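# Move bottle carrier into spill tray on window bench

## Task

Pick up the empty bottle carrier from the shelved bench beside the door and set it upright on the floor of the spill tray that sits on the shelved bench beside the window. The carrier must never touch the room's floor, or the attempt fails. Afterwards open the gripper and pull the robot away. The robot must not tip over or finish leaning, or the attempt fails. The carrier has to stay where it is on its own; if it stays in place only because the robot holds or props it, the goal is not met.

## Robot and tools

ROBOT. TidyBot++: a wheeled base 0.54 m long, 0.50 m wide and 0.38 m tall on four driven casters, carrying one seven-joint arm with a two-finger gripper. The shoulder sits 0.12 m ahead of the base centre and 0.68 m above the floor. Two cameras: base_camera (fixed on the base, 644x364 pinhole) and wrist_camera (on the hand, looking along it, 644x476 fisheye). The arm begins folded with the hand aimed down; then the hand pokes out at most 0.08 m beyond the base front and the elbow rises to at most 1.15 m.

FRAMES. Base frame: origin on the floor below the base centre, x ahead, y to the left, z upward. hand_pose is reported in this frame and marks the point between the two finger pads; its own z axis runs out along the fingers and the fingers close along its y axis. The odometry frame is the base frame as it was when the scene began. Heading in base_odometry grows to the left and spans -3.142 to 3.142. base_tilt is in degrees, positive when leaning forward or right.

execute_actions. Argument actions: a list holding one action or none (empty list = just report state and pictures). Argument cameras: list of base_camera, wrist_camera or all; omitted/null/all gives both, [] gives none. One action may contain:
- base: a single relative move from where the base is now, exactly one key: translate_m (metres, + forward, -2 to 2), strafe_m (metres, + left, -2 to 2) or rotate_rad (radians, + counter-clockwise seen from above, -6.3 to 6.3). These are offsets, not places.
- joints: absolute targets keyed by name, radians: joint_1_rad (unbounded; turns the whole arm about vertical, + is clockwise from above, opposite to rotate_rad), joint_2_rad shoulder (-2.249 to 2.249), joint_3_rad (unbounded; upper-arm roll), joint_4_rad elbow (-2.579 to 2.579), joint_5_rad (unbounded; forearm roll), joint_6_rad wrist (-2.099 to 2.099), joint_7_rad (unbounded; hand roll, + counter-clockwise from above when pointing down, at 1.57 fingers open toward robot left/right), plus gripper_pos on a 0 (open) to 1 (closed) scale. Unbounded joints go the short way; for big turns send steps below half a revolution. Finger gap is roughly 85 x (1 - gripper_pos) mm.
- speeds: optional lower top speeds for this action only: translate_m and strafe_m 0.05 to 0.5 m/s, rotate_rad 0.1 to 1.57 rad/s (defaults are the maxima). A base move needing more than 8.667 s is refused; no action runs beyond 15 s.
Base and joint motions start together. Anything you omit may keep pushing toward an earlier target. Unknown keys or out-of-range numbers get the whole call refused with no motion.

ARM GEOMETRY. Upper arm 0.42 m, forearm 0.31 m, hand 0.31 m to the hand point. With joint_1_rad 0, joint_3_rad 3.14, joint_5_rad 0 (near the start) the arm stays in the base's x-z plane; tilt from vertical (+ = forward): upper arm = j2, forearm = j2 - j4, hand = j2 - j4 - j6. Forward reach from the shoulder is the sum of length x sin(tilt), height above it the sum of length x cos(tilt). A downward hand reaches at most about 0.94 m high, and only near the base. Closed fingertips stick out about 20 mm beyond the hand point.

OTHER TOOLS. wait: seconds 0 to 10, nothing new commanded, returns state and pictures. zoom_image: camera plus region [x0, y0, x1, y1] in pixels of that camera's latest image, at most 504x504. finished_scene: scene = the current scene's number; it ends the scene for good and reports success, so only call it once the carrier rests in the tray and the robot has let go and backed off.

READING RESULTS. base_status and joint_status describe how each commanded motion ended: done; off_target (stopped short, may still push); contact_stop / time_out (target dropped, holding in place); not_followed or 'joint command not followed' with a 'cause:' line (a self-collision check blocked the arm's targets; the gripper still acts, and blocked targets may be retried later). A base 'done' only means the wheels turned; slip or a blocking object can leave it short. on_its_own lists motion you did not order. motor_effort gives percent of maximum per motor with the action's peak in brackets. ARM HIT means a hard hit on the base or the arm itself. Gripper at 1 reading done means nothing is held; off_target means something is between the fingers. If a result reports a stop, the rest of that reply's motion calls are skipped.

ACCURACY. Friction and load leave the hand a centimetre or more off; to correct, send each joint its previous command plus (wanted - read). When carrying, never send a joint its read value, since the arm will sag lower. Odometry drifts a few cm and degrees over many moves; trust the images.

AVOID. Letting the carrier reach the floor, dropping or slamming it, shoving furniture, driving while the arm is snagged high up (tipping risk), and sideways force on a raised hand. Joint torque over 104.5 N m (joints 1-4) or 51.3 N m (joints 5-7) triggers a 10 s arm freeze; warnings appear at 56.7 and 29.4. Holding loads heats motors: MOTOR HOT appears at 60 °C, and at 75 °C an OVER-TEMPERATURE FAULT lets the arm sink and marks joints limit_stop_at_motor_heat; resend targets after. The robot keeps its last command while you are composing a reply, so do not leave a heavy load held out long.

Each tool is called after ">>>" as name([rows], argument=value, ...), one row to a line, values as JSON.

## Session

>>> execute_actions(actions=[])

Scene clock: 0.00 s.
base_odometry: x=+0.000 y=+0.000 heading=+0.000 (m, m, rad; odometry frame)
base_tilt: forward=-0.3 right=-0.3 (deg)
base_status: not commanded
joint_positions: joint_1_rad=+0.003 joint_2_rad=-0.370 joint_3_rad=+3.132 joint_4_rad=-2.508 joint_5_rad=+0.008 joint_6_rad=-0.859 joint_7_rad=+1.607 gripper_pos=+0.000
joint_status: not commanded
motor_effort: joint_1_rad=-2 joint_2_rad=-1 joint_3_rad=+0 joint_4_rad=+15 joint_5_rad=+0 joint_6_rad=+2 joint_7_rad=+0 (%)
hand_pose: x=+0.2769 y=+0.0002 z=+0.5972 quat_wxyz=(+0.006, +0.997, +0.024, +0.073) (m; base frame)
pictures: base_camera, wrist_camera
Images, in order (width x height): base_camera 644x364, wrist_camera 644x476.

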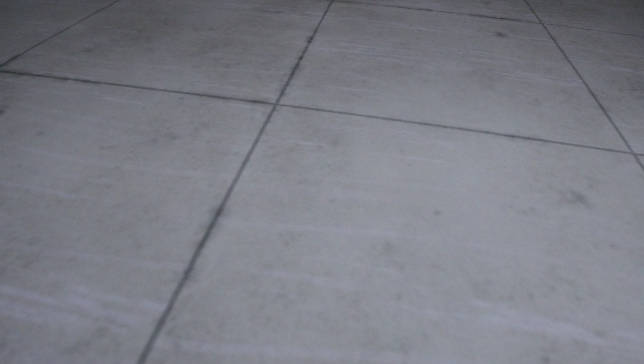

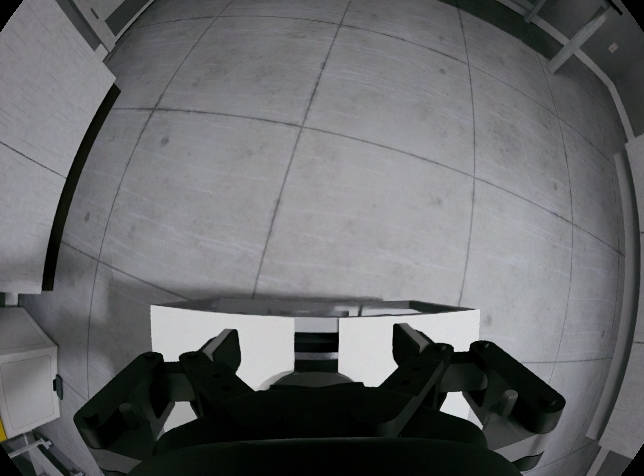

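>>> execute_actions([
  {"joints":{"joint_4_rad":-2.2,"joint_6_rad":0.1}},
], cameras=["wrist_camera"])

>>> execute_actions([
  {"joints":{"joint_1_rad":-1.9}},
], cameras=["wrist_camera"])

>>> execute_actions([
  {"joints":{"joint_1_rad":2.2}},
], cameras=["wrist_camera"])

Scene clock: 7.03 s.
base_odometry: x=+0.000 y=+0.000 heading=+0.000 (m, m, rad; odometry frame)
base_tilt: forward=-0.3 right=-0.3 (deg)
base_status: not commanded
joint_positions: joint_1_rad=+0.003 joint_2_rad=-0.370 joint_3_rad=+3.132 joint_4_rad=-2.207 joint_5_rad=+0.008 joint_6_rad=+0.089 joint_7_rad=+1.607 gripper_pos=+0.000
joint_status: all done
motor_effort: joint_1_rad=-1(1) joint_2_rad=-8(8) joint_3_rad=+0(0) joint_4_rad=+21(21) joint_5_rad=-1(1) joint_6_rad=+9(9) joint_7_rad=+0(1) (%)
hand_pose: x=+0.5763 y=+0.0054 z=+0.9365 quat_wxyz=(+0.013, +0.767, +0.021, +0.642) (m; base frame)
pictures: wrist_camera
camera_calibration (this result's frames):
wrist_camera: T_world_to_cam=[[-0.0165685, -0.999729, 0.0163257, -0.00588563], [-0.167702, -0.013318, -0.985748, 1.0782], [0.985698, -0.0190702, -0.167436, -0.275727], [0, 0, 0, 1]] pos_world=[0.452503, 0.00321726, 1.01676]
Images, in order (width x height): wrist_camera 644x476.

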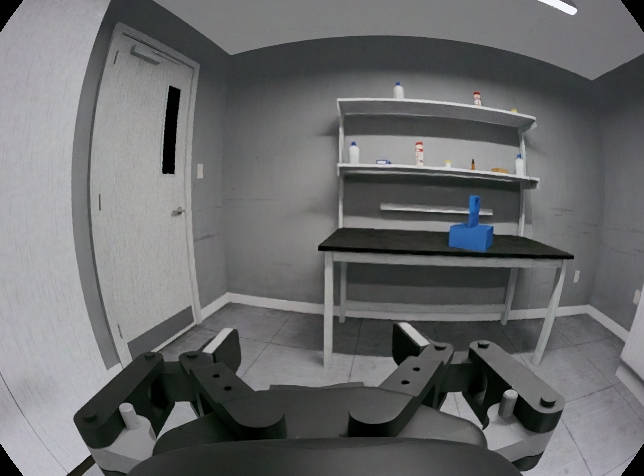

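Scene clock: 10.07 s.
base_odometry: x=+0.000 y=+0.000 heading=+0.000 (m, m, rad; odometry frame)
base_tilt: forward=-0.3 right=-0.3 (deg)
base_status: not commanded
joint_positions: joint_1_rad=-1.889 joint_2_rad=-0.370 joint_3_rad=+3.132 joint_4_rad=-2.207 joint_5_rad=+0.008 joint_6_rad=+0.089 joint_7_rad=+1.607 gripper_pos=+0.000
joint_status: all done
motor_effort: joint_1_rad=-2(0) joint_2_rad=-8(8) joint_3_rad=+0(0) joint_4_rad=+20(21) joint_5_rad=+0(0) joint_6_rad=+9(9) joint_7_rad=+0(0) (%)
hand_pose: x=-0.0303 y=+0.4323 z=+0.9365 quat_wxyz=(-0.513, +0.432, +0.634, +0.386) (m; base frame)
pictures: wrist_camera
camera_calibration (this result's frames):
wrist_camera: T_world_to_cam=[[0.953991, 0.29939, 0.0163255, -0.121382], [0.0654986, -0.154956, -0.985748, 1.05045], [-0.292593, 0.941464, -0.167436, -0.123611], [0, 0, 0, 1]] pos_world=[0.0108271, 0.315489, 1.01676]
Images, in order (width x height): wrist_camera 644x476.

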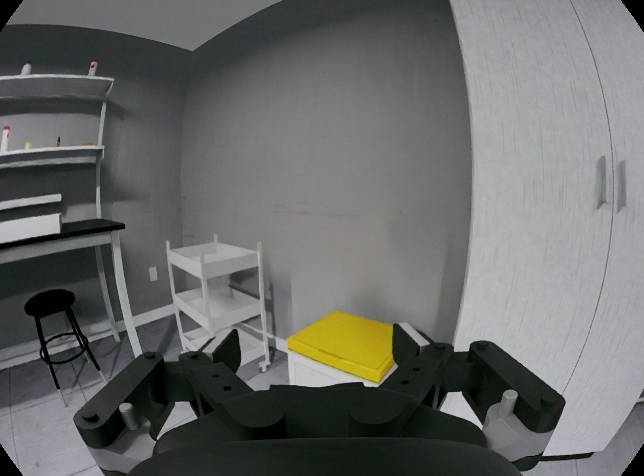

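Scene clock: 13.30 s.
base_odometry: x=+0.000 y=+0.000 heading=+0.000 (m, m, rad; odometry frame)
base_tilt: forward=-0.3 right=-0.3 (deg)
base_status: not commanded
joint_positions: joint_1_rad=-4.072 joint_2_rad=-0.370 joint_3_rad=+3.132 joint_4_rad=-2.207 joint_5_rad=+0.008 joint_6_rad=+0.089 joint_7_rad=+1.607 gripper_pos=+0.000
joint_status: all done
motor_effort: joint_1_rad=-1(2) joint_2_rad=-8(8) joint_3_rad=+0(1) joint_4_rad=+22(20) joint_5_rad=+0(0) joint_6_rad=+9(9) joint_7_rad=+1(0) (%)
hand_pose: x=-0.1489 y=-0.3706 z=+0.9365 quat_wxyz=(-0.579, -0.363, +0.675, -0.277) (m; base frame)
pictures: wrist_camera
camera_calibration (this result's frames):
wrist_camera: T_world_to_cam=[[-0.793366, 0.608526, 0.0163256, 0.0865533], [0.0891454, 0.142669, -0.985748, 1.04763], [-0.602182, -0.780603, -0.167436, -0.0867695], [0, 0, 0, 1]] pos_world=[-0.0769744, -0.269868, 1.01676]
Images, in order (width x height): wrist_camera 644x476.

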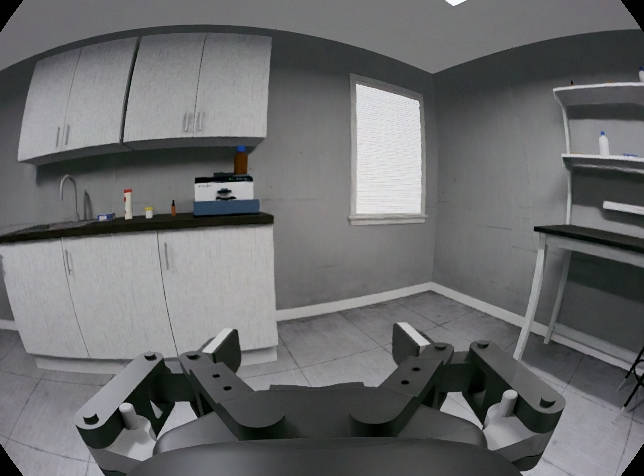

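>>> execute_actions([
  {"base":{"rotate_rad":-0.207},"joints":{"joint_1_rad":0}},
], cameras=[])

>>> execute_actions([
  {"base":{"strafe_m":-0.46}},
], cameras=[])

>>> execute_actions([
  {"base":{"translate_m":0.85}},
])

Scene clock: 31.47 s.
base_odometry: x=+0.000 y=+0.000 heading=-0.207 (m, m, rad; odometry frame)
base_tilt: forward=-0.3 right=-0.3 (deg)
base_status: done
joint_positions: joint_1_rad=-6.272 joint_2_rad=-0.370 joint_3_rad=+3.132 joint_4_rad=-2.207 joint_5_rad=+0.008 joint_6_rad=+0.089 joint_7_rad=+1.607 gripper_pos=+0.000
joint_status: all done
motor_effort: joint_1_rad=-2(3) joint_2_rad=-9(9) joint_3_rad=+1(2) joint_4_rad=+21(22) joint_5_rad=-1(1) joint_6_rad=+9(9) joint_7_rad=+1(1) (%)
hand_pose: x=+0.5763 y=+0.0013 z=+0.9365 quat_wxyz=(-0.016, -0.767, -0.017, -0.642) (m; base frame)
pictures: none
No camera images: the call's "cameras" was empty. Leave "cameras" out to get every camera's image.

Scene clock: 33.73 s.
base_odometry: x=-0.095 y=-0.450 heading=-0.207 (m, m, rad; odometry frame)
base_tilt: forward=-0.3 right=-0.3 (deg)
base_status: done
joint_positions: joint_1_rad=-6.273 joint_2_rad=-0.370 joint_3_rad=+3.134 joint_4_rad=-2.207 joint_5_rad=+0.008 joint_6_rad=+0.089 joint_7_rad=+1.607 gripper_pos=+0.000
joint_status: not commanded
motor_effort: joint_1_rad=-2(3) joint_2_rad=-8(9) joint_3_rad=+0(3) joint_4_rad=+21(21) joint_5_rad=-1(1) joint_6_rad=+9(9) joint_7_rad=+0(1) (%)
hand_pose: x=+0.5764 y=+0.0007 z=+0.9365 quat_wxyz=(-0.016, -0.767, -0.017, -0.642) (m; base frame)
pictures: none
No camera images: the call's "cameras" was empty. Leave "cameras" out to get every camera's image.

Scene clock: 36.70 s.
base_odometry: x=+0.737 y=-0.625 heading=-0.207 (m, m, rad; odometry frame)
base_tilt: forward=-0.3 right=-0.3 (deg)
base_status: done
joint_positions: joint_1_rad=-6.273 joint_2_rad=-0.370 joint_3_rad=+3.134 joint_4_rad=-2.207 joint_5_rad=+0.008 joint_6_rad=+0.089 joint_7_rad=+1.607 gripper_pos=+0.000
joint_status: not commanded
motor_effort: joint_1_rad=-1(1) joint_2_rad=-7(12) joint_3_rad=-1(1) joint_4_rad=+21(22) joint_5_rad=+0(1) joint_6_rad=+9(10) joint_7_rad=+0(0) (%)
hand_pose: x=+0.5764 y=+0.0007 z=+0.9365 quat_wxyz=(-0.016, -0.767, -0.017, -0.642) (m; base frame)
pictures: base_camera, wrist_camera
camera_calibration (this result's frames):
wrist_camera: T_world_to_cam=[[-0.0263883, -0.999532, 0.015468, -0.00413205], [-0.167763, -0.010826, -0.985768, 1.07824], [0.985474, -0.0286077, -0.167399, -0.275753], [0, 0, 0, 1]] pos_world=[0.452527, -0.000345833, 1.01679]
Images, in order (width x height): base_camera 644x364, wrist_camera 644x476.

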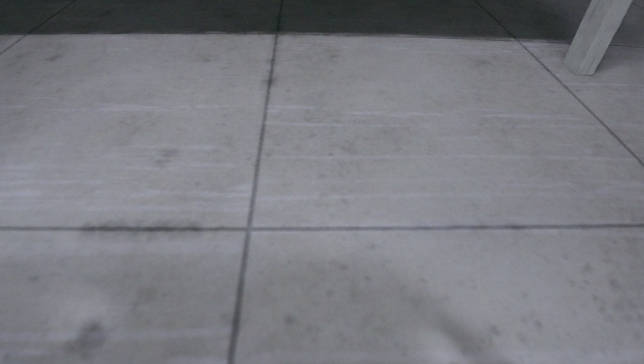

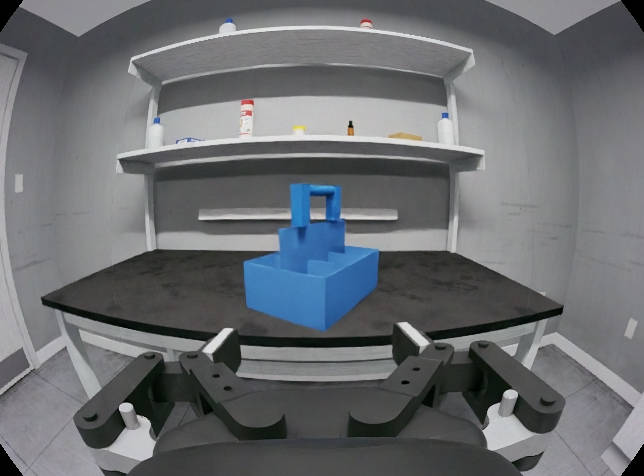

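>>> execute_actions([
  {"base":{"rotate_rad":-0.52}},
], cameras=[])

>>> execute_actions([
  {"base":{"strafe_m":0.53},"joints":{"joint_2_rad":-0.02,"joint_4_rad":-1.8,"joint_6_rad":0.03,"joint_7_rad":1.57}},
], cameras=["wrist_camera"])

Scene clock: 54.53 s.
base_odometry: x=+0.737 y=-0.625 heading=-0.726 (m, m, rad; odometry frame)
base_tilt: forward=-0.3 right=-0.3 (deg)
base_status: done
joint_positions: joint_1_rad=-6.275 joint_2_rad=-0.370 joint_3_rad=+3.136 joint_4_rad=-2.207 joint_5_rad=+0.008 joint_6_rad=+0.089 joint_7_rad=+1.607 gripper_pos=+0.000
joint_status: not commanded
motor_effort: joint_1_rad=-2(3) joint_2_rad=-8(9) joint_3_rad=+0(2) joint_4_rad=+21(21) joint_5_rad=+0(0) joint_6_rad=+9(9) joint_7_rad=+1(0) (%)
hand_pose: x=+0.5764 y=+0.0010 z=+0.9365 quat_wxyz=(-0.016, -0.767, -0.017, -0.642) (m; base frame)
pictures: none
No camera images: the call's "cameras" was empty. Leave "cameras" out to get every camera's image.

Scene clock: 56.93 s.
base_odometry: x=+1.090 y=-0.229 heading=-0.727 (m, m, rad; odometry frame)
base_tilt: forward=-0.3 right=-0.3 (deg)
base_status: done
joint_positions: joint_1_rad=-6.280 joint_2_rad=-0.033 joint_3_rad=+3.132 joint_4_rad=-1.820 joint_5_rad=+0.008 joint_6_rad=+0.056 joint_7_rad=+1.607 gripper_pos=+0.000
joint_status: all done
motor_effort: joint_1_rad=-1(0) joint_2_rad=-21(22) joint_3_rad=+1(1) joint_4_rad=+22(23) joint_5_rad=+0(0) joint_6_rad=+9(9) joint_7_rad=+0(0) (%)
hand_pose: x=+0.7193 y=+0.0055 z=+0.9853 quat_wxyz=(-0.012, -0.761, -0.020, -0.648) (m; base frame)
pictures: wrist_camera
camera_calibration (this result's frames):
wrist_camera: T_world_to_cam=[[-0.0169458, -0.999775, 0.0127721, -0.000448481], [-0.150695, -0.0100742, -0.988529, 1.14079], [0.988435, -0.0186761, -0.15049, -0.427133], [0, 0, 0, 1]] pos_world=[0.594097, 0.00306697, 1.06343]
Images, in order (width x height): wrist_camera 644x476.

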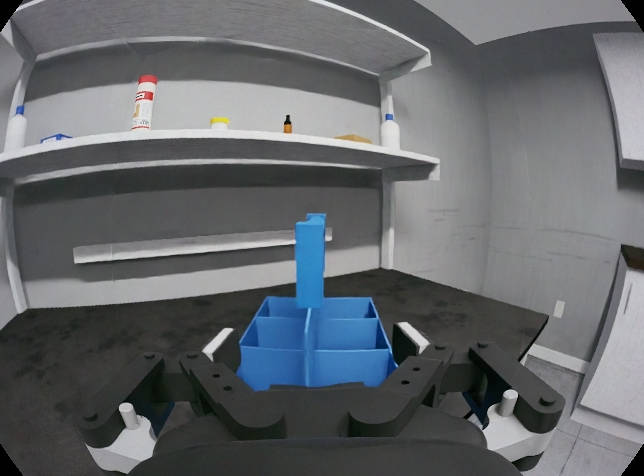

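>>> execute_actions([
  {"base":{"translate_m":0.14},"speeds":{"translate_m":0.2}},
], cameras=["wrist_camera"])

Scene clock: 63.47 s.
base_odometry: x=+1.194 y=-0.322 heading=-0.726 (m, m, rad; odometry frame)
base_tilt: forward=-0.3 right=-0.3 (deg)
base_status: done
joint_positions: joint_1_rad=-6.280 joint_2_rad=-0.030 joint_3_rad=+3.132 joint_4_rad=-1.818 joint_5_rad=+0.008 joint_6_rad=+0.054 joint_7_rad=+1.607 gripper_pos=+0.000
joint_status: not commanded
motor_effort: joint_1_rad=-2(3) joint_2_rad=-19(24) joint_3_rad=+0(2) joint_4_rad=+21(23) joint_5_rad=+0(1) joint_6_rad=+9(10) joint_7_rad=+0(1) (%)
hand_pose: x=+0.7204 y=+0.0055 z=+0.9837 quat_wxyz=(-0.012, -0.762, -0.020, -0.647) (m; base frame)
pictures: wrist_camera
camera_calibration (this result's frames):
wrist_camera: T_world_to_cam=[[-0.0169149, -0.999775, 0.0128285, -0.000494493], [-0.154308, -0.0100664, -0.987971, 1.14146], [0.987878, -0.018691, -0.154103, -0.42453], [0, 0, 0, 1]] pos_world=[0.595512, 0.0030611, 1.06232]
Images, in order (width x height): wrist_camera 644x476.

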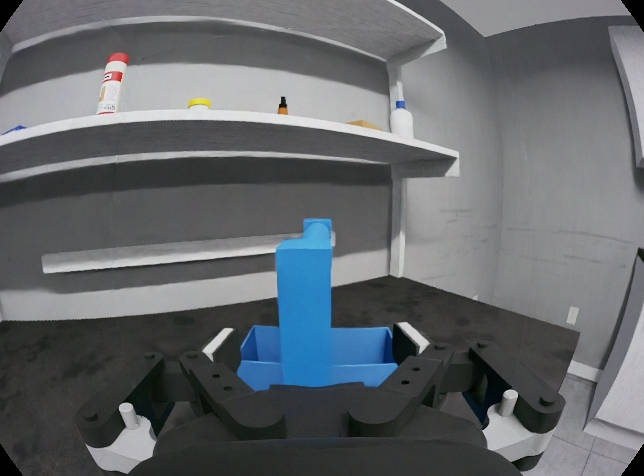

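>>> execute_actions([
  {"base":{"translate_m":0.045},"joints":{"joint_1_rad":-0.015},"speeds":{"translate_m":0.1}},
], cameras=["wrist_camera"])

>>> execute_actions([
  {"joints":{"gripper_pos":1}},
], cameras=["wrist_camera"])

Scene clock: 68.50 s.
base_odometry: x=+1.228 y=-0.352 heading=-0.726 (m, m, rad; odometry frame)
base_tilt: forward=-0.3 right=-0.3 (deg)
base_status: done
joint_positions: joint_1_rad=-6.290 joint_2_rad=-0.028 joint_3_rad=+3.132 joint_4_rad=-1.818 joint_5_rad=+0.008 joint_6_rad=+0.054 joint_7_rad=+1.607 gripper_pos=+0.000
joint_status: all done
motor_effort: joint_1_rad=-2(3) joint_2_rad=-20(24) joint_3_rad=-1(2) joint_4_rad=+21(22) joint_5_rad=+0(0) joint_6_rad=+9(9) joint_7_rad=+0(1) (%)
hand_pose: x=+0.7208 y=+0.0115 z=+0.9830 quat_wxyz=(-0.009, -0.763, -0.023, -0.646) (m; base frame)
pictures: wrist_camera
camera_calibration (this result's frames):
wrist_camera: T_world_to_cam=[[-0.0069812, -0.999893, 0.0128486, -0.00168974], [-0.155639, -0.0116059, -0.987746, 1.14157], [0.987789, -0.00889539, -0.155541, -0.423582], [0, 0, 0, 1]] pos_world=[0.596071, 0.00779146, 1.06172]
Images, in order (width x height): wrist_camera 644x476.

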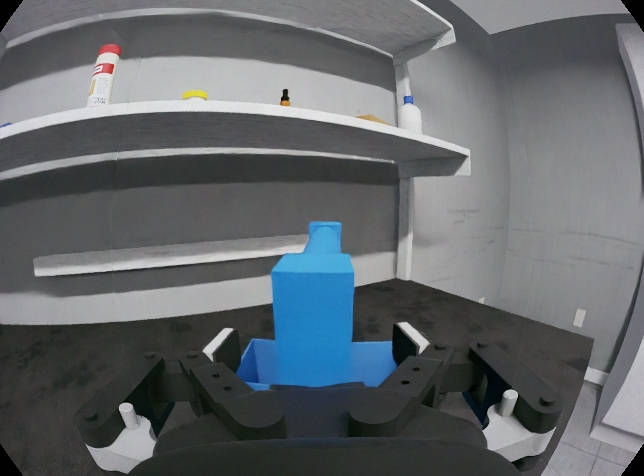

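Scene clock: 69.60 s.
base_odometry: x=+1.228 y=-0.352 heading=-0.726 (m, m, rad; odometry frame)
base_tilt: forward=-0.3 right=-0.3 (deg)
base_status: not commanded
joint_positions: joint_1_rad=-6.291 joint_2_rad=-0.028 joint_3_rad=+3.132 joint_4_rad=-1.817 joint_5_rad=+0.008 joint_6_rad=+0.053 joint_7_rad=+1.603 gripper_pos=+0.705
joint_status: gripper_pos off_target (ended at +0.705, target +1.000)
motor_effort: joint_1_rad=-2(4) joint_2_rad=-22(22) joint_3_rad=-1(4) joint_4_rad=+21(22) joint_5_rad=+1(1) joint_6_rad=+10(10) joint_7_rad=+2(2) (%)
hand_pose: x=+0.7209 y=+0.0118 z=+0.9834 quat_wxyz=(-0.007, -0.763, -0.022, -0.646) (m; base frame)
pictures: wrist_camera
camera_calibration (this result's frames):
wrist_camera: T_world_to_cam=[[-0.00717118, -0.999939, 0.00844508, 0.00310386], [-0.155533, -0.00722718, -0.987804, 1.14197], [0.987805, -0.00839721, -0.155471, -0.423685], [0, 0, 0, 1]] pos_world=[0.596155, 0.00779915, 1.06215]
Images, in order (width x height): wrist_camera 644x476.

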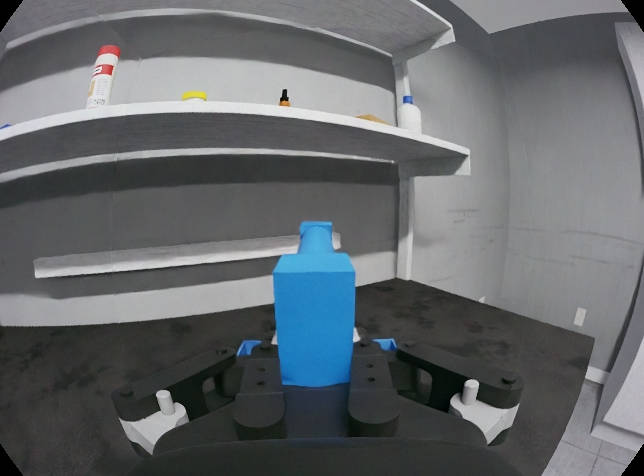

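>>> execute_actions([
  {"joints":{"joint_2_rad":-0.23,"joint_4_rad":-1.5,"joint_6_rad":-0.48}},
], cameras=["wrist_camera"])

>>> execute_actions([
  {"base":{"translate_m":-0.5},"speeds":{"translate_m":0.3}},
], cameras=[])

>>> execute_actions([
  {"base":{"rotate_rad":-2.62},"speeds":{"rotate_rad":0.8}},
])

Scene clock: 76.37 s.
base_odometry: x=+1.228 y=-0.352 heading=-0.726 (m, m, rad; odometry frame)
base_tilt: forward=-0.3 right=-0.3 (deg)
base_status: not commanded
joint_positions: joint_1_rad=-6.291 joint_2_rad=-0.208 joint_3_rad=+3.132 joint_4_rad=-1.530 joint_5_rad=+0.008 joint_6_rad=-0.477 joint_7_rad=+1.603 gripper_pos=+0.705
joint_status: all done
motor_effort: joint_1_rad=-1(2) joint_2_rad=-17(27) joint_3_rad=-1(0) joint_4_rad=+26(26) joint_5_rad=+0(0) joint_6_rad=+13(14) joint_7_rad=+0(1) (%)
hand_pose: x=+0.6398 y=+0.0098 z=+1.1004 quat_wxyz=(-0.009, -0.783, -0.021, -0.622) (m; base frame)
pictures: wrist_camera
camera_calibration (this result's frames):
wrist_camera: T_world_to_cam=[[-0.0108916, -0.999872, 0.0117233, -0.00167991], [-0.217736, -0.00907124, -0.975965, 1.2717], [0.975947, -0.0131824, -0.21761, -0.249347], [0, 0, 0, 1]] pos_world=[0.520227, 0.00656922, 1.1869]
Images, in order (width x height): wrist_camera 644x476.

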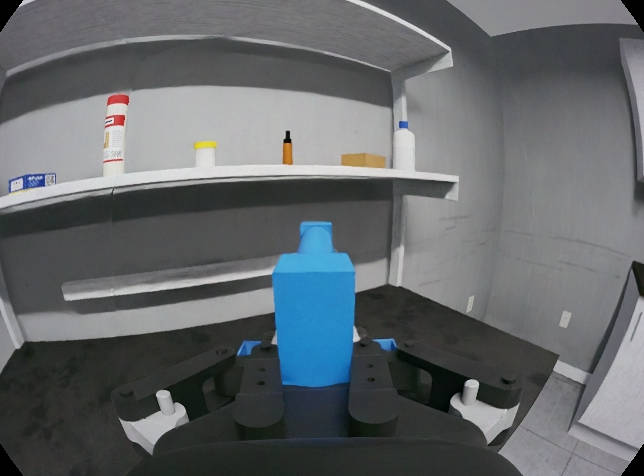

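Scene clock: 79.00 s.
base_odometry: x=+0.854 y=-0.020 heading=-0.726 (m, m, rad; odometry frame)
base_tilt: forward=-0.3 right=-0.3 (deg)
base_status: done
joint_positions: joint_1_rad=-6.292 joint_2_rad=-0.210 joint_3_rad=+3.132 joint_4_rad=-1.530 joint_5_rad=+0.008 joint_6_rad=-0.481 joint_7_rad=+1.603 gripper_pos=+0.705
joint_status: not commanded
motor_effort: joint_1_rad=-2(4) joint_2_rad=-17(23) joint_3_rad=+1(4) joint_4_rad=+25(25) joint_5_rad=+0(1) joint_6_rad=+13(13) joint_7_rad=+1(1) (%)
hand_pose: x=+0.6388 y=+0.0103 z=+1.0999 quat_wxyz=(-0.009, -0.784, -0.022, -0.621) (m; base frame)
pictures: none
No camera images: the call's "cameras" was empty. Leave "cameras" out to get every camera's image.

Scene clock: 83.07 s.
base_odometry: x=+0.854 y=-0.020 heading=+2.938 (m, m, rad; odometry frame)
base_tilt: forward=-0.3 right=-0.3 (deg)
base_status: done
joint_positions: joint_1_rad=-6.296 joint_2_rad=-0.210 joint_3_rad=+3.135 joint_4_rad=-1.530 joint_5_rad=+0.008 joint_6_rad=-0.482 joint_7_rad=+1.603 gripper_pos=+0.705
joint_status: not commanded
motor_effort: joint_1_rad=-2(4) joint_2_rad=-18(19) joint_3_rad=-1(3) joint_4_rad=+25(26) joint_5_rad=+0(1) joint_6_rad=+13(13) joint_7_rad=+1(1) (%)
hand_pose: x=+0.6388 y=+0.0106 z=+1.0999 quat_wxyz=(-0.008, -0.784, -0.022, -0.621) (m; base frame)
pictures: base_camera, wrist_camera
camera_calibration (this result's frames):
wrist_camera: T_world_to_cam=[[-0.00875477, -0.999899, 0.0111733, -0.00161504], [-0.220443, -0.00896893, -0.975359, 1.27208], [0.975361, -0.0110021, -0.220342, -0.245172], [0, 0, 0, 1]] pos_world=[0.519537, 0.00709691, 1.18673]
Images, in order (width x height): base_camera 644x364, wrist_camera 644x476.

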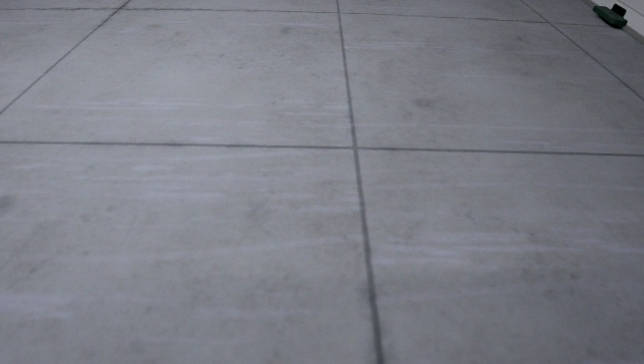

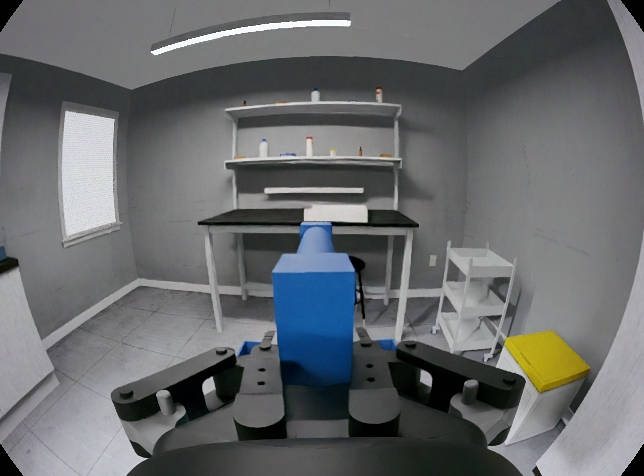

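>>> execute_actions([
  {"base":{"translate_m":1.1},"joints":{"joint_1_rad":-0.4,"joint_2_rad":0.09,"joint_4_rad":-0.6,"joint_6_rad":-0.98},"speeds":{"translate_m":0.4}},
])

Scene clock: 94.17 s.
base_odometry: x=-0.223 y=+0.204 heading=+2.937 (m, m, rad; odometry frame)
base_tilt: forward=-0.3 right=-0.3 (deg)
base_status: done
joint_positions: joint_1_rad=-6.671 joint_2_rad=+0.105 joint_3_rad=+3.135 joint_4_rad=-0.636 joint_5_rad=+0.008 joint_6_rad=-0.980 joint_7_rad=+1.603 gripper_pos=+0.705
joint_status: all done
motor_effort: joint_1_rad=-1(2) joint_2_rad=-28(28) joint_3_rad=-1(0) joint_4_rad=+21(27) joint_5_rad=+0(0) joint_6_rad=+13(14) joint_7_rad=+1(1) (%)
hand_pose: x=+0.6400 y=+0.2158 z=+1.2858 quat_wxyz=(+0.114, -0.741, -0.160, -0.642) (m; base frame)
pictures: base_camera, wrist_camera
camera_calibration (this result's frames):
wrist_camera: T_world_to_cam=[[0.35496, -0.93487, 0.00475265, -0.0371535], [-0.129793, -0.0543142, -0.990052, 1.42611], [0.925828, 0.350812, -0.140619, -0.352002], [0, 0, 0, 1]] pos_world=[0.52418, 0.166211, 1.3626]
Images, in order (width x height): base_camera 644x364, wrist_camera 644x476.

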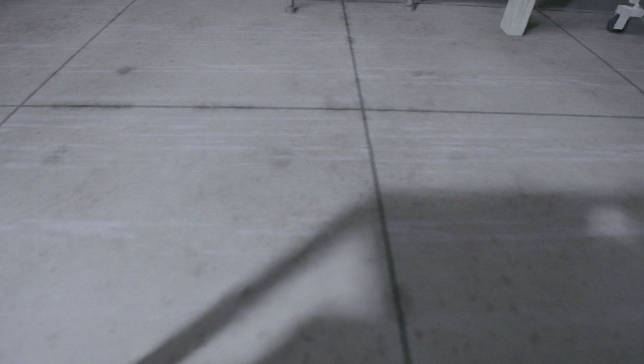

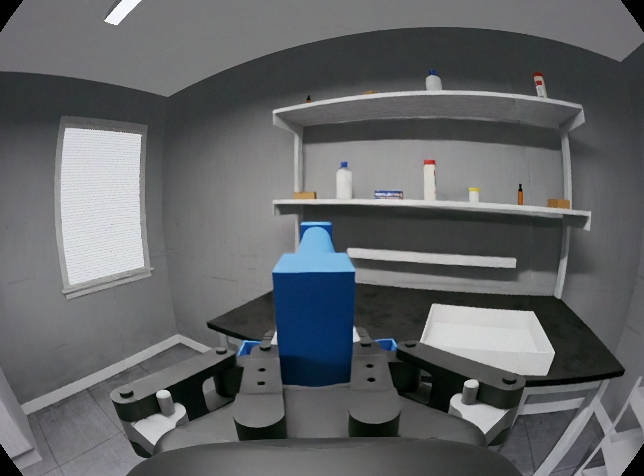

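>>> zoom_image(camera="wrist_camera", region=[380, 260, 644, 420])

Region (380, 260, 644, 420) of wrist_camera's 644x476 image, scaled by 1.909; it fills the top 305 rows of this view, and the rest is white.

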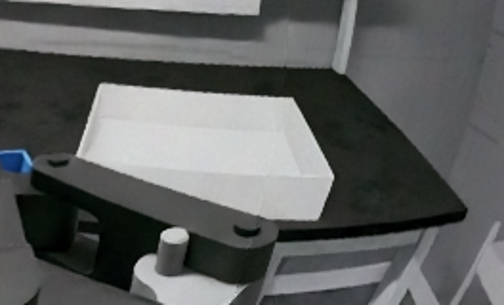

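>>> execute_actions([
  {"base":{"strafe_m":0.173},"joints":{"joint_1_rad":-0.26,"joint_2_rad":0.07,"joint_4_rad":-0.76,"joint_5_rad":1.445,"joint_6_rad":-1.678,"joint_7_rad":0.74}},
])

Scene clock: 124.73 s.
base_odometry: x=-0.258 y=+0.034 heading=+2.937 (m, m, rad; odometry frame)
base_tilt: forward=-0.3 right=-0.3 (deg)
base_status: done
joint_positions: joint_1_rad=-6.546 joint_2_rad=+0.088 joint_3_rad=+3.134 joint_4_rad=-0.751 joint_5_rad=+1.430 joint_6_rad=-1.680 joint_7_rad=+0.770 gripper_pos=+0.705
joint_status: all done
motor_effort: joint_1_rad=-2(4) joint_2_rad=-17(27) joint_3_rad=+0(2) joint_4_rad=+13(20) joint_5_rad=+8(8) joint_6_rad=+9(13) joint_7_rad=+1(2) (%)
hand_pose: x=+0.4654 y=-0.2212 z=+1.2555 quat_wxyz=(-0.396, -0.624, +0.447, -0.504) (m; base frame)
pictures: base_camera, wrist_camera
camera_calibration (this result's frames):
wrist_camera: T_world_to_cam=[[-0.966554, -0.256119, 0.013266, 0.370973], [-0.0558107, 0.15957, -0.985608, 1.35701], [0.250316, -0.953384, -0.168528, 0.019594], [0, 0, 0, 1]] pos_world=[0.429396, -0.102844, 1.33586]
Images, in order (width x height): base_camera 644x364, wrist_camera 644x476.

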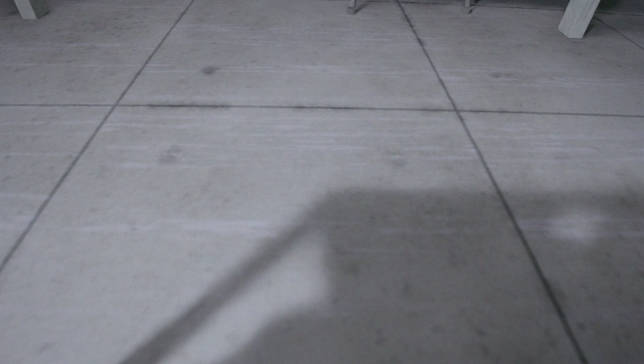

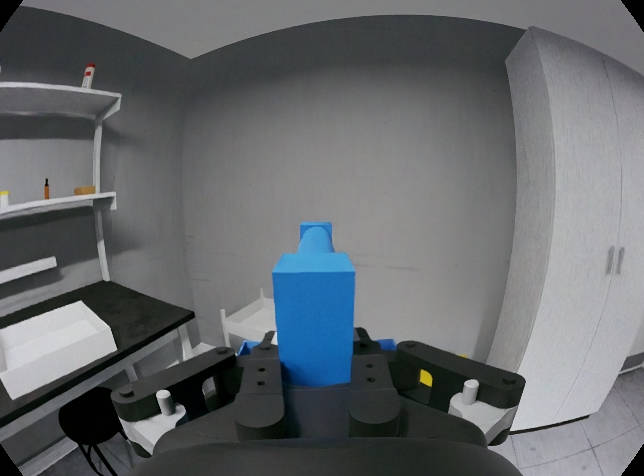

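>>> execute_actions([
  {"base":{"translate_m":0.55},"speeds":{"translate_m":0.3}},
])

Scene clock: 130.10 s.
base_odometry: x=-0.797 y=+0.146 heading=+2.938 (m, m, rad; odometry frame)
base_tilt: forward=-0.3 right=-0.3 (deg)
base_status: done
joint_positions: joint_1_rad=-6.546 joint_2_rad=+0.085 joint_3_rad=+3.134 joint_4_rad=-0.752 joint_5_rad=+1.430 joint_6_rad=-1.680 joint_7_rad=+0.770 gripper_pos=+0.705
joint_status: not commanded
motor_effort: joint_1_rad=-1(3) joint_2_rad=-19(22) joint_3_rad=+1(1) joint_4_rad=+14(16) joint_5_rad=+8(9) joint_6_rad=+8(10) joint_7_rad=+1(0) (%)
hand_pose: x=+0.4639 y=-0.2216 z=+1.2561 quat_wxyz=(-0.396, -0.623, +0.447, -0.505) (m; base frame)
pictures: base_camera, wrist_camera
camera_calibration (this result's frames):
wrist_camera: T_world_to_cam=[[-0.96658, -0.256126, 0.0110896, 0.372142], [-0.0537377, 0.160122, -0.985633, 1.3568], [0.250671, -0.953289, -0.168535, 0.0195571], [0, 0, 0, 1]] pos_world=[0.427714, -0.103296, 1.33648]
Images, in order (width x height): base_camera 644x364, wrist_camera 644x476.

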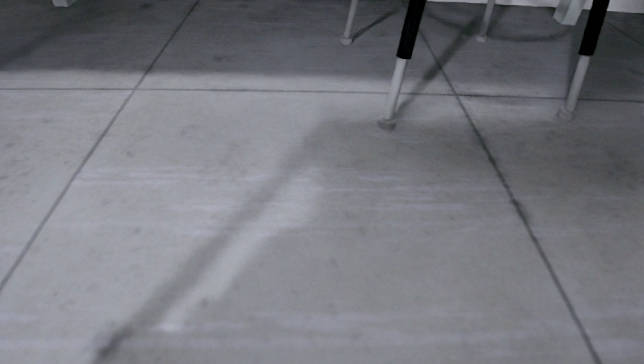

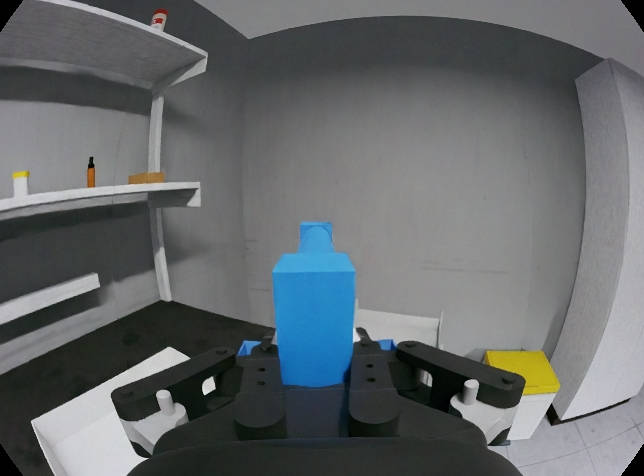

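>>> execute_actions([
  {"base":{"translate_m":0.29},"speeds":{"translate_m":0.15}},
])

Scene clock: 139.13 s.
base_odometry: x=-1.081 y=+0.204 heading=+2.938 (m, m, rad; odometry frame)
base_tilt: forward=-0.3 right=-0.3 (deg)
base_status: done
joint_positions: joint_1_rad=-6.546 joint_2_rad=+0.082 joint_3_rad=+3.134 joint_4_rad=-0.753 joint_5_rad=+1.430 joint_6_rad=-1.680 joint_7_rad=+0.770 gripper_pos=+0.705
joint_status: not commanded
motor_effort: joint_1_rad=-1(3) joint_2_rad=-20(22) joint_3_rad=+1(1) joint_4_rad=+14(14) joint_5_rad=+8(9) joint_6_rad=+8(9) joint_7_rad=+1(1) (%)
hand_pose: x=+0.4625 y=-0.2220 z=+1.2567 quat_wxyz=(-0.395, -0.623, +0.448, -0.505) (m; base frame)
pictures: base_camera, wrist_camera
camera_calibration (this result's frames):
wrist_camera: T_world_to_cam=[[-0.966601, -0.256132, 0.00891851, 0.373453], [-0.0516704, 0.160675, -0.985654, 1.35658], [0.251024, -0.953195, -0.168543, 0.0195211], [0, 0, 0, 1]] pos_world=[0.426175, -0.103709, 1.33708]
Images, in order (width x height): base_camera 644x364, wrist_camera 644x476.

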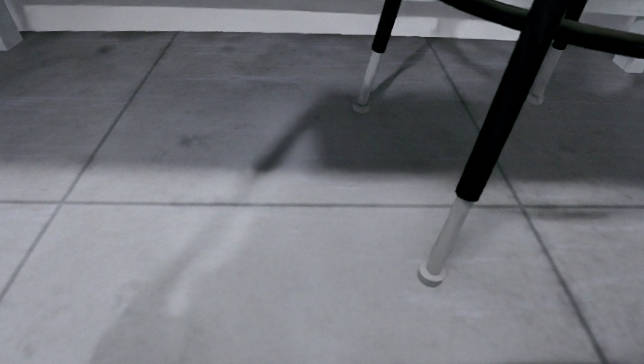

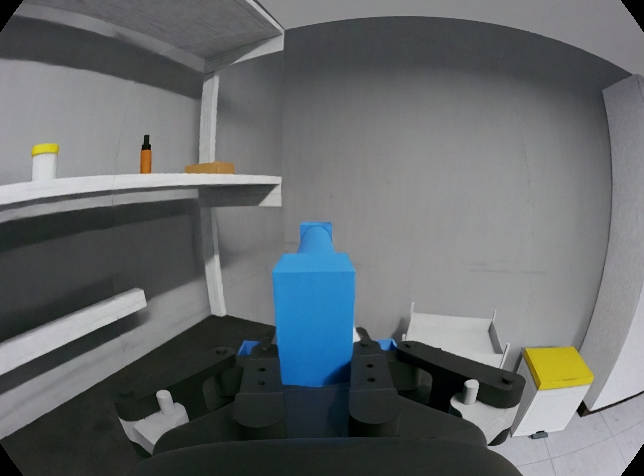

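>>> execute_actions([
  {"joints":{"joint_2_rad":-0.07,"joint_4_rad":-1.25,"joint_5_rad":1.42,"joint_6_rad":-1.63,"joint_7_rad":0.37}},
], cameras=["wrist_camera"])

Scene clock: 144.83 s.
base_odometry: x=-1.081 y=+0.204 heading=+2.938 (m, m, rad; odometry frame)
base_tilt: forward=-0.3 right=-0.3 (deg)
base_status: not commanded
joint_positions: joint_1_rad=-6.546 joint_2_rad=-0.076 joint_3_rad=+3.131 joint_4_rad=-1.181 joint_5_rad=+1.492 joint_6_rad=-1.582 joint_7_rad=+0.443 gripper_pos=+0.706
joint_status: joint_4_rad off_target (ended at -1.181, target -1.250); joint_5_rad off_target (ended at +1.492, target +1.420); joint_7_rad off_target (ended at +0.443, target +0.370); the others done
motor_effort: joint_1_rad=+0(1) joint_2_rad=-9(19) joint_3_rad=+3(2) joint_4_rad=+6(14) joint_5_rad=-9(9) joint_6_rad=-7(9) joint_7_rad=-4(5) (%)
hand_pose: x=+0.4496 y=-0.2279 z=+1.2191 quat_wxyz=(-0.398, -0.585, +0.442, -0.552) (m; base frame)
pictures: wrist_camera
camera_calibration (this result's frames):
wrist_camera: T_world_to_cam=[[-0.962474, -0.265265, -0.0572528, 0.436508], [0.0371645, 0.0801432, -0.99609, 1.27428], [0.268816, -0.960839, -0.0672774, -0.122356], [0, 0, 0, 1]] pos_world=[0.405661, -0.103899, 1.28605]
Images, in order (width x height): wrist_camera 644x476.

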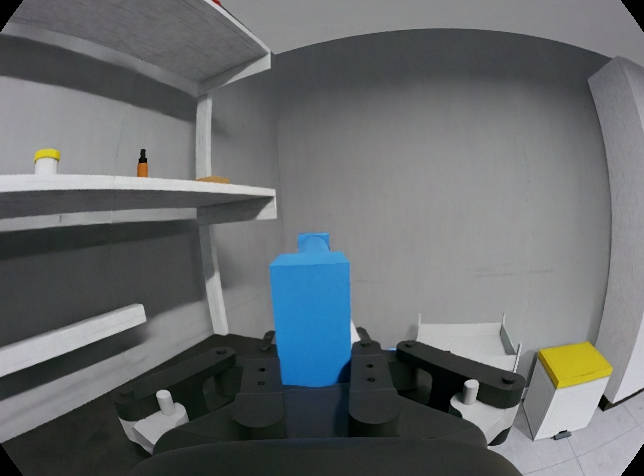

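>>> execute_actions([
  {"joints":{"joint_2_rad":0.07,"joint_4_rad":-0.74,"joint_5_rad":1.46,"joint_6_rad":-1.678,"joint_7_rad":0.78}},
], cameras=[])

>>> execute_actions([
  {"base":{"strafe_m":0.06},"joints":{"joint_1_rad":-0.1,"joint_2_rad":0.15,"joint_4_rad":-0.70,"joint_7_rad":0.7},"speeds":{"strafe_m":0.1}},
], cameras=[])

>>> execute_actions([
  {"base":{"translate_m":0.04},"speeds":{"translate_m":0.1}},
], cameras=["wrist_camera"])

Scene clock: 159.13 s.
base_odometry: x=-1.081 y=+0.204 heading=+2.938 (m, m, rad; odometry frame)
base_tilt: forward=-0.3 right=-0.3 (deg)
base_status: not commanded
joint_positions: joint_1_rad=-6.546 joint_2_rad=+0.054 joint_3_rad=+3.131 joint_4_rad=-0.765 joint_5_rad=+1.454 joint_6_rad=-1.668 joint_7_rad=+0.742 gripper_pos=+0.706
joint_status: all done
motor_effort: joint_1_rad=-2(0) joint_2_rad=-16(17) joint_3_rad=+0(2) joint_4_rad=+14(17) joint_5_rad=+9(10) joint_6_rad=+9(10) joint_7_rad=+0(5) (%)
hand_pose: x=+0.4476 y=-0.2266 z=+1.2693 quat_wxyz=(-0.390, -0.606, +0.457, -0.522) (m; base frame)
pictures: none
No camera images: the call's "cameras" was empty. Leave "cameras" out to get every camera's image.

Scene clock: 160.43 s.
base_odometry: x=-1.093 y=+0.146 heading=+2.938 (m, m, rad; odometry frame)
base_tilt: forward=-0.3 right=-0.3 (deg)
base_status: done
joint_positions: joint_1_rad=-6.395 joint_2_rad=+0.147 joint_3_rad=+3.131 joint_4_rad=-0.729 joint_5_rad=+1.454 joint_6_rad=-1.669 joint_7_rad=+0.740 gripper_pos=+0.706
joint_status: all done
motor_effort: joint_1_rad=-1(4) joint_2_rad=-21(23) joint_3_rad=+0(1) joint_4_rad=+14(14) joint_5_rad=+9(9) joint_6_rad=+8(9) joint_7_rad=+1(0) (%)
hand_pose: x=+0.4571 y=-0.2683 z=+1.2515 quat_wxyz=(-0.444, -0.581, +0.489, -0.476) (m; base frame)
pictures: none
No camera images: the call's "cameras" was empty. Leave "cameras" out to get every camera's image.

Scene clock: 161.33 s.
base_odometry: x=-1.133 y=+0.153 heading=+2.938 (m, m, rad; odometry frame)
base_tilt: forward=-0.3 right=-0.3 (deg)
base_status: done
joint_positions: joint_1_rad=-6.394 joint_2_rad=+0.154 joint_3_rad=+3.131 joint_4_rad=-0.726 joint_5_rad=+1.454 joint_6_rad=-1.670 joint_7_rad=+0.740 gripper_pos=+0.706
joint_status: not commanded
motor_effort: joint_1_rad=-1(3) joint_2_rad=-20(23) joint_3_rad=+1(1) joint_4_rad=+14(15) joint_5_rad=+9(10) joint_6_rad=+9(9) joint_7_rad=+1(1) (%)
hand_pose: x=+0.4601 y=-0.2681 z=+1.2496 quat_wxyz=(-0.445, -0.582, +0.489, -0.474) (m; base frame)
pictures: wrist_camera
camera_calibration (this result's frames):
wrist_camera: T_world_to_cam=[[-0.995095, -0.0962819, 0.0227307, 0.39811], [-0.0363508, 0.142165, -0.989175, 1.3493], [0.0920082, -0.985149, -0.144967, 0.0101317], [0, 0, 0, 1]] pos_world=[0.444273, -0.143511, 1.32711]
Images, in order (width x height): wrist_camera 644x476.

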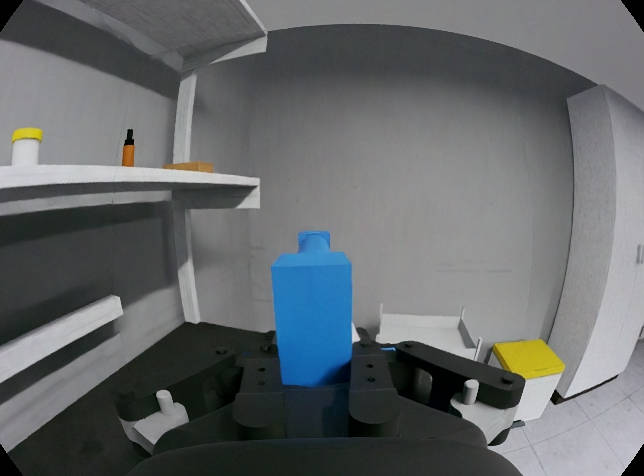

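>>> execute_actions([
  {"joints":{"joint_2_rad":0.07,"joint_4_rad":-1.0,"joint_5_rad":1.52,"joint_6_rad":-1.61,"joint_7_rad":0.49}},
], cameras=["wrist_camera"])

Scene clock: 166.73 s.
base_odometry: x=-1.133 y=+0.153 heading=+2.938 (m, m, rad; odometry frame)
base_tilt: forward=-0.3 right=-0.3 (deg)
base_status: not commanded
joint_positions: joint_1_rad=-6.394 joint_2_rad=+0.089 joint_3_rad=+3.131 joint_4_rad=-0.979 joint_5_rad=+1.488 joint_6_rad=-1.636 joint_7_rad=+0.523 gripper_pos=+0.706
joint_status: all done
motor_effort: joint_1_rad=-1(0) joint_2_rad=-18(21) joint_3_rad=+0(1) joint_4_rad=+14(14) joint_5_rad=+7(8) joint_6_rad=+5(8) joint_7_rad=+2(1) (%)
hand_pose: x=+0.4617 y=-0.2694 z=+1.2196 quat_wxyz=(-0.454, -0.558, +0.491, -0.492) (m; base frame)
pictures: wrist_camera
camera_calibration (this result's frames):
wrist_camera: T_world_to_cam=[[-0.996929, -0.0777562, -0.00935389, 0.445157], [0.00177009, 0.097035, -0.995279, 1.29747], [0.0782968, -0.992239, -0.0965993, -0.0502064], [0, 0, 0, 1]] pos_world=[0.445424, -0.141103, 1.29066]
Images, in order (width x height): wrist_camera 644x476.

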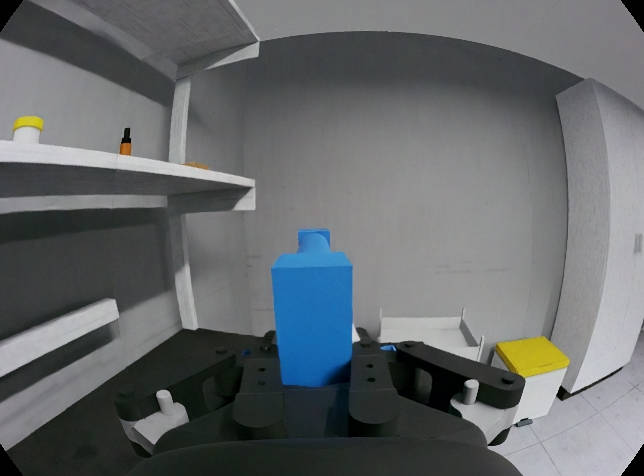

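>>> execute_actions([
  {"joints":{"joint_2_rad":0.04,"joint_4_rad":-1.12,"joint_7_rad":0.41}},
], cameras=["wrist_camera"])

Scene clock: 172.30 s.
base_odometry: x=-1.133 y=+0.153 heading=+2.938 (m, m, rad; odometry frame)
base_tilt: forward=-0.3 right=-0.3 (deg)
base_status: not commanded
joint_positions: joint_1_rad=-6.394 joint_2_rad=+0.049 joint_3_rad=+3.131 joint_4_rad=-1.087 joint_5_rad=+1.508 joint_6_rad=-1.620 joint_7_rad=+0.434 gripper_pos=+0.706
joint_status: all done
motor_effort: joint_1_rad=+0(0) joint_2_rad=-15(18) joint_3_rad=+0(1) joint_4_rad=+12(14) joint_5_rad=+5(7) joint_6_rad=+2(5) joint_7_rad=+3(3) (%)
hand_pose: x=+0.4547 y=-0.2708 z=+1.2098 quat_wxyz=(-0.455, -0.546, +0.491, -0.504) (m; base frame)
pictures: wrist_camera
camera_calibration (this result's frames):
wrist_camera: T_world_to_cam=[[-0.996633, -0.0754132, -0.0321821, 0.466148], [0.0267037, 0.0725608, -0.997006, 1.27199], [0.0775227, -0.994509, -0.0703027, -0.084038], [0, 0, 0, 1]] pos_world=[0.437126, -0.140719, 1.27727]
Images, in order (width x height): wrist_camera 644x476.

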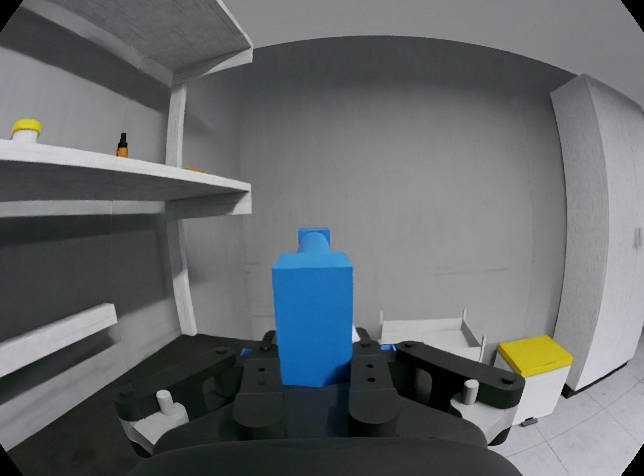

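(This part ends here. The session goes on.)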